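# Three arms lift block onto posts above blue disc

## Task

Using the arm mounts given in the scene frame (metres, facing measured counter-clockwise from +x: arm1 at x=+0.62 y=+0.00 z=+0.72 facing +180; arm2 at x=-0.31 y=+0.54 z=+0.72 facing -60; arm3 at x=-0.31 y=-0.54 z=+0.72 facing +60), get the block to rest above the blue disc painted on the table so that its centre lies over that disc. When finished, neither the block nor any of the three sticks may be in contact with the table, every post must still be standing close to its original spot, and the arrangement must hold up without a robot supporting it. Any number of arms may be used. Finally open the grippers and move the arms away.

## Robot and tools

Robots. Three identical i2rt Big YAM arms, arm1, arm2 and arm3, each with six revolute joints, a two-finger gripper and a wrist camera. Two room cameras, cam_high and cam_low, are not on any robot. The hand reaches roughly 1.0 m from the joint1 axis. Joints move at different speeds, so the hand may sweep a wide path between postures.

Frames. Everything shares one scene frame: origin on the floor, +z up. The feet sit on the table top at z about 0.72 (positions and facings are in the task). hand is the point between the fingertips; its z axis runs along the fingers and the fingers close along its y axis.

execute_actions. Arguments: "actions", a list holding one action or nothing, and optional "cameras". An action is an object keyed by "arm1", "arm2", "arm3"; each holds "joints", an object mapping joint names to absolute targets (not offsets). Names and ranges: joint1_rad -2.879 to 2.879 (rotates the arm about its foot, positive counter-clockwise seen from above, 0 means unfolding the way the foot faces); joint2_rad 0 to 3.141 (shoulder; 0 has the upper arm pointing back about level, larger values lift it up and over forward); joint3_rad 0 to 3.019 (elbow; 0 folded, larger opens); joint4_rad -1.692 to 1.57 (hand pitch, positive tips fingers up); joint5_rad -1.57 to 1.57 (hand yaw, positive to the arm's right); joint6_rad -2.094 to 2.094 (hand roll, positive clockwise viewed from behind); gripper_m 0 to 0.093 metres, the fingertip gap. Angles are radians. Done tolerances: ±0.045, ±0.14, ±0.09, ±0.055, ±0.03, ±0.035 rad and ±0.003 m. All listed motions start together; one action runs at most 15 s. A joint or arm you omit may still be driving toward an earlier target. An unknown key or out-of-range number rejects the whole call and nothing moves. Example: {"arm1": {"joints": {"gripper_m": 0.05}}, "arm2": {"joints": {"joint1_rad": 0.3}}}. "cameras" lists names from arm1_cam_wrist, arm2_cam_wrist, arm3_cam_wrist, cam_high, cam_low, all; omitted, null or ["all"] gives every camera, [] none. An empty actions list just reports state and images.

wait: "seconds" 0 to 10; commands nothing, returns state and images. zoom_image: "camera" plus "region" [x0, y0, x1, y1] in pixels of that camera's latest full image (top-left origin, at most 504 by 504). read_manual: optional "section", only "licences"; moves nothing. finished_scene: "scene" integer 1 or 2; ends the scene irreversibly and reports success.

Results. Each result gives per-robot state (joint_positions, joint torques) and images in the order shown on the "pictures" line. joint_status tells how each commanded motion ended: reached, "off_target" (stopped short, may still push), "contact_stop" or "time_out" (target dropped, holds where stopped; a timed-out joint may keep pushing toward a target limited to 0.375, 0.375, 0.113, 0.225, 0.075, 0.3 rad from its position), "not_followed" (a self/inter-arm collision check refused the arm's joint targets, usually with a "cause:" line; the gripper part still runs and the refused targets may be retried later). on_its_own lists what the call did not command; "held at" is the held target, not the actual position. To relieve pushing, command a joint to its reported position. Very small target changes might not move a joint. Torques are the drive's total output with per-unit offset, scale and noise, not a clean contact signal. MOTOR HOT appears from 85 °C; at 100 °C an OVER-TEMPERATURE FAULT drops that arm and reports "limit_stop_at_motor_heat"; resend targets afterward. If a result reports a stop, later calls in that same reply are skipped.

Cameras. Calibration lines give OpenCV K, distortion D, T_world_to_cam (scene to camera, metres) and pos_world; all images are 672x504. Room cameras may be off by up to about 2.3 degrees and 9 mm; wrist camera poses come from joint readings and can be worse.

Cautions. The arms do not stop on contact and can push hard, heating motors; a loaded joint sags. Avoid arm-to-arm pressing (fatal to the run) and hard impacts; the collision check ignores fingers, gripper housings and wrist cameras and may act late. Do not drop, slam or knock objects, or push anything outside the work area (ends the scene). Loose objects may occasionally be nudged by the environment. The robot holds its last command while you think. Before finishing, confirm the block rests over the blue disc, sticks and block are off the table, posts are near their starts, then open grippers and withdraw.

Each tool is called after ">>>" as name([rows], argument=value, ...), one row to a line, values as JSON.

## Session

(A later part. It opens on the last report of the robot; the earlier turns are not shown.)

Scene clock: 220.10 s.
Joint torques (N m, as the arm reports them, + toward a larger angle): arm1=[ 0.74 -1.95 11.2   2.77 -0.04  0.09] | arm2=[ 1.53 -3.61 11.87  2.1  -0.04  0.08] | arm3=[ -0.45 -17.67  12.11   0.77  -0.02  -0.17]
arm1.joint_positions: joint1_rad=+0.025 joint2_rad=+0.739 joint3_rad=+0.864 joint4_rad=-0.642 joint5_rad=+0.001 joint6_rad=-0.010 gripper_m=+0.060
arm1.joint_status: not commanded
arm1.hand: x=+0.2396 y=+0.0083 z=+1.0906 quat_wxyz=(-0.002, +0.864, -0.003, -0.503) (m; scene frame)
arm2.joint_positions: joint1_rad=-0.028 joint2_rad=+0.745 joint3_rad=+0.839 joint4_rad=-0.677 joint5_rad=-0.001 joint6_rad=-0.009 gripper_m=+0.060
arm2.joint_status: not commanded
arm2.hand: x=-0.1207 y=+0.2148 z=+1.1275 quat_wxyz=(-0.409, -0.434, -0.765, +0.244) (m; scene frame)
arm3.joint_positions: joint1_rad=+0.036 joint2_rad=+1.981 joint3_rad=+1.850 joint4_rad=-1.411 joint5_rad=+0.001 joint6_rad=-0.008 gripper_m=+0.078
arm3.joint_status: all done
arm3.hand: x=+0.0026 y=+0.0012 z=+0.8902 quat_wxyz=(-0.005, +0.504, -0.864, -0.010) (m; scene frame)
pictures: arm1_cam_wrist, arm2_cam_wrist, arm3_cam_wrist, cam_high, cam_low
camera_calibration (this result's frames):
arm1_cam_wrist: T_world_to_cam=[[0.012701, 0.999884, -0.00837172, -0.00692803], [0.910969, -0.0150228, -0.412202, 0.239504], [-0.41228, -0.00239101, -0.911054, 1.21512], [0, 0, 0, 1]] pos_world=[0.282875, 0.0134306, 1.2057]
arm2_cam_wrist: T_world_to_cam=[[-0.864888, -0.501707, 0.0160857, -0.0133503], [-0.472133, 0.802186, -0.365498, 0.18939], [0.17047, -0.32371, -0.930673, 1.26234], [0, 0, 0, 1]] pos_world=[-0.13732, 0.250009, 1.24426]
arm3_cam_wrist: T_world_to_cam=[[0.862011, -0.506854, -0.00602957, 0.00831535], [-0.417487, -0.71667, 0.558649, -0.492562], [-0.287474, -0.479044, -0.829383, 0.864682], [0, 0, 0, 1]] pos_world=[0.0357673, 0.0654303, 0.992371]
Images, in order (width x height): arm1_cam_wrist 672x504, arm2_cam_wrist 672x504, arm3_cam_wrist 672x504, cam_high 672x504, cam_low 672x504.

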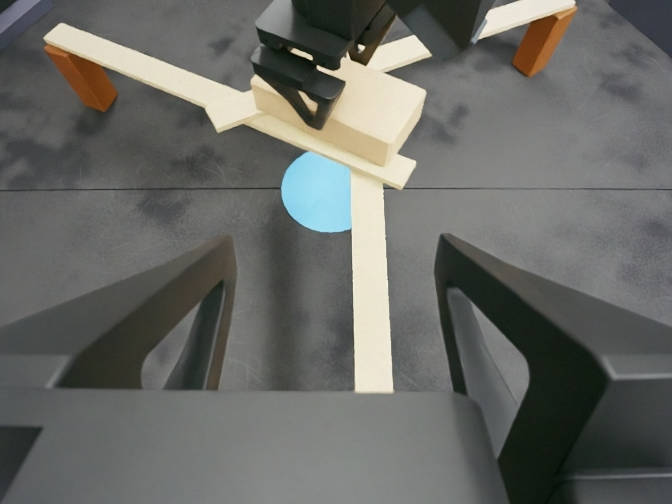

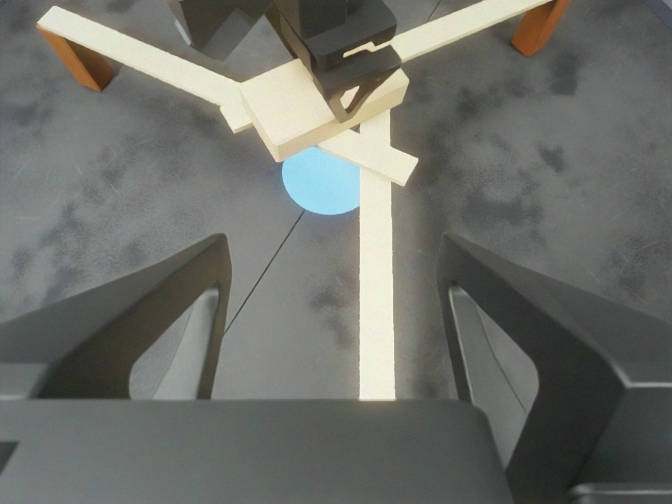

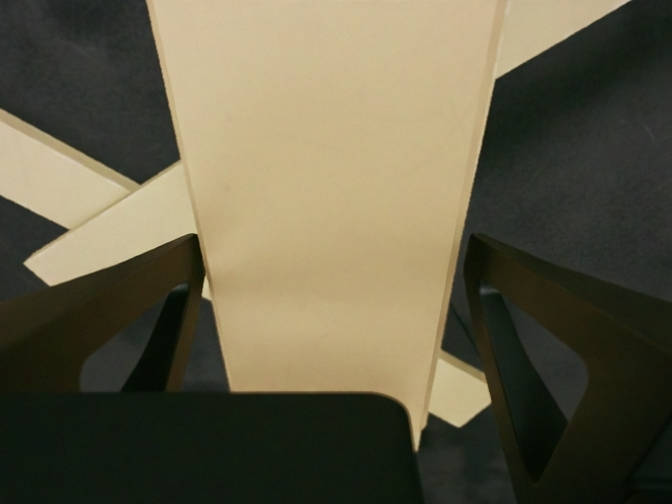

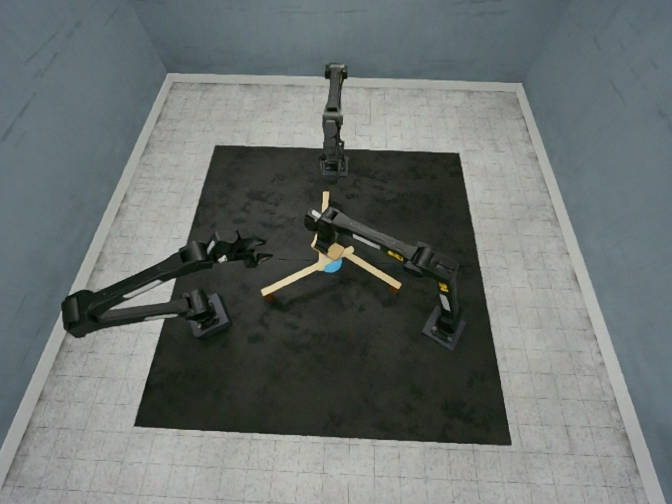

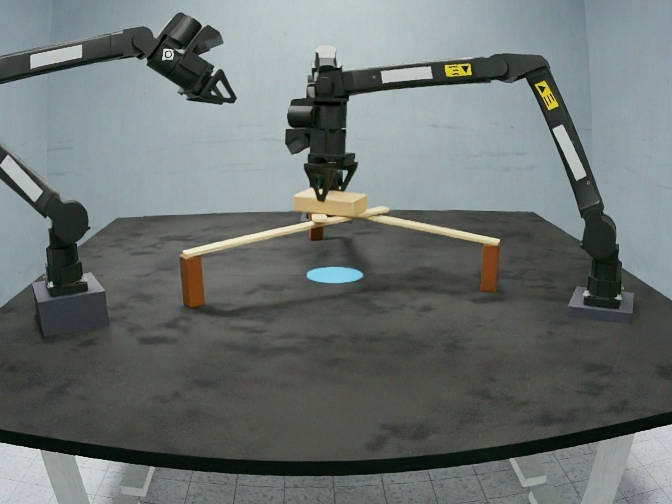

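>>> execute_actions([
  {"arm3": {"joints": {"joint2_rad": 1.55, "gripper_m": 0.092}}},
])

>>> zoom_image(camera="cam_low", region=[170, 140, 510, 320])

Scene clock: 222.13 s.
Joint torques (N m, as the arm reports them, + toward a larger angle): arm1=[ 0.75 -1.92 11.18  2.8  -0.04  0.09] | arm2=[ 1.43 -3.14 11.93  2.17  0.    0.05] | arm3=[ -0.8  -12.2    8.78   1.51  -0.01  -0.18]
arm1.joint_positions: joint1_rad=+0.025 joint2_rad=+0.739 joint3_rad=+0.864 joint4_rad=-0.642 joint5_rad=+0.001 joint6_rad=-0.010 gripper_m=+0.060
arm1.joint_status: not commanded
arm1.hand: x=+0.2396 y=+0.0083 z=+1.0906 quat_wxyz=(-0.002, +0.864, -0.003, -0.503) (m; scene frame)
arm2.joint_positions: joint1_rad=-0.028 joint2_rad=+0.745 joint3_rad=+0.839 joint4_rad=-0.677 joint5_rad=-0.001 joint6_rad=-0.009 gripper_m=+0.060
arm2.joint_status: not commanded
arm2.hand: x=-0.1207 y=+0.2148 z=+1.1275 quat_wxyz=(-0.409, -0.434, -0.765, +0.244) (m; scene frame)
arm3.joint_positions: joint1_rad=+0.036 joint2_rad=+1.552 joint3_rad=+1.898 joint4_rad=-1.409 joint5_rad=+0.001 joint6_rad=-0.008 gripper_m=+0.092
arm3.joint_status: all done
arm3.hand: x=-0.0227 y=-0.0495 z=+1.1607 quat_wxyz=(-0.211, +0.487, -0.838, -0.127) (m; scene frame)
pictures: arm1_cam_wrist, arm2_cam_wrist, arm3_cam_wrist, cam_high, cam_low
camera_calibration (this result's frames):
arm1_cam_wrist: T_world_to_cam=[[0.012701, 0.999884, -0.00837172, -0.00692803], [0.910969, -0.0150228, -0.412202, 0.239504], [-0.41228, -0.00239101, -0.911054, 1.21512], [0, 0, 0, 1]] pos_world=[0.282875, 0.0134306, 1.2057]
arm2_cam_wrist: T_world_to_cam=[[-0.864888, -0.501707, 0.0160857, -0.0133503], [-0.472133, 0.802186, -0.365498, 0.18939], [0.17047, -0.32371, -0.930673, 1.26234], [0, 0, 0, 1]] pos_world=[-0.13732, 0.250009, 1.24426]
arm3_cam_wrist: T_world_to_cam=[[0.860988, -0.508506, -0.0110156, 0.0117251], [-0.504179, -0.856118, 0.113429, -0.18266], [-0.0671099, -0.0921069, -0.993485, 1.27209], [0, 0, 0, 1]] pos_world=[-0.0168189, -0.0332482, 1.28465]
Images, in order (width x height): arm1_cam_wrist 672x504, arm2_cam_wrist 672x504, arm3_cam_wrist 672x504, cam_high 672x504, cam_low 672x504.

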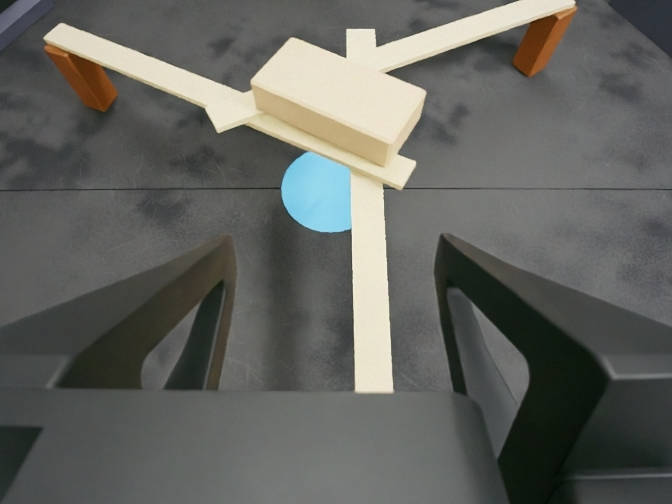

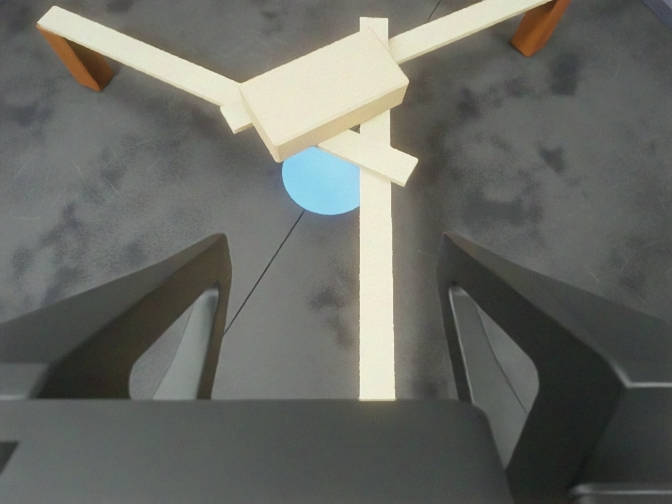

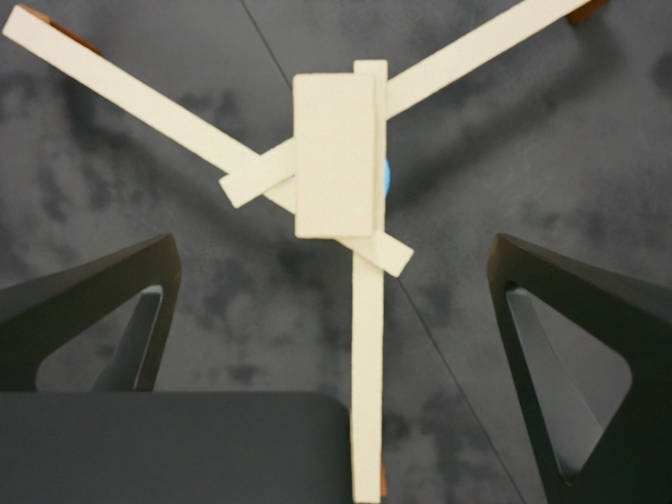

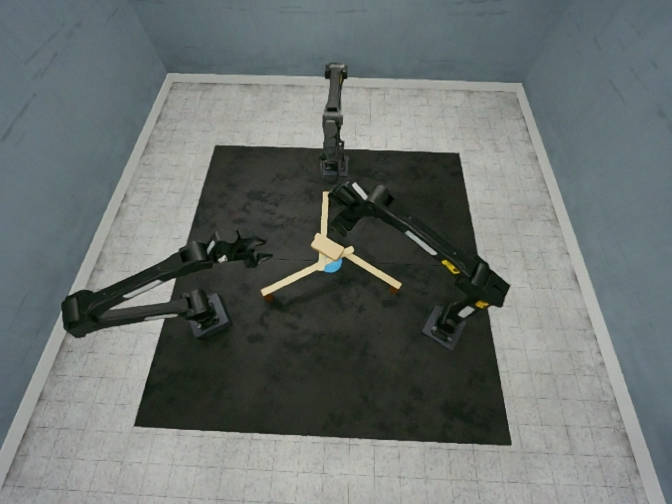

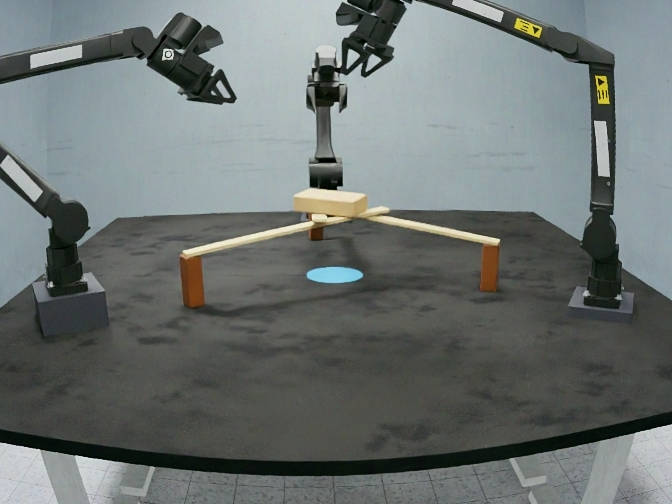

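Region (170, 140, 510, 320) of cam_low's 672x504 image, scaled by 1.482, with more detail than that image has; it fills the top 267 rows of this view, and the rest is white.

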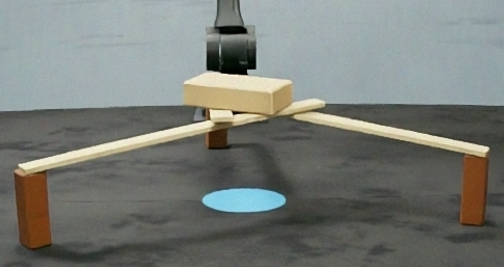

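>>> finished_scene(scene=1)

The scene is finished: the task was done.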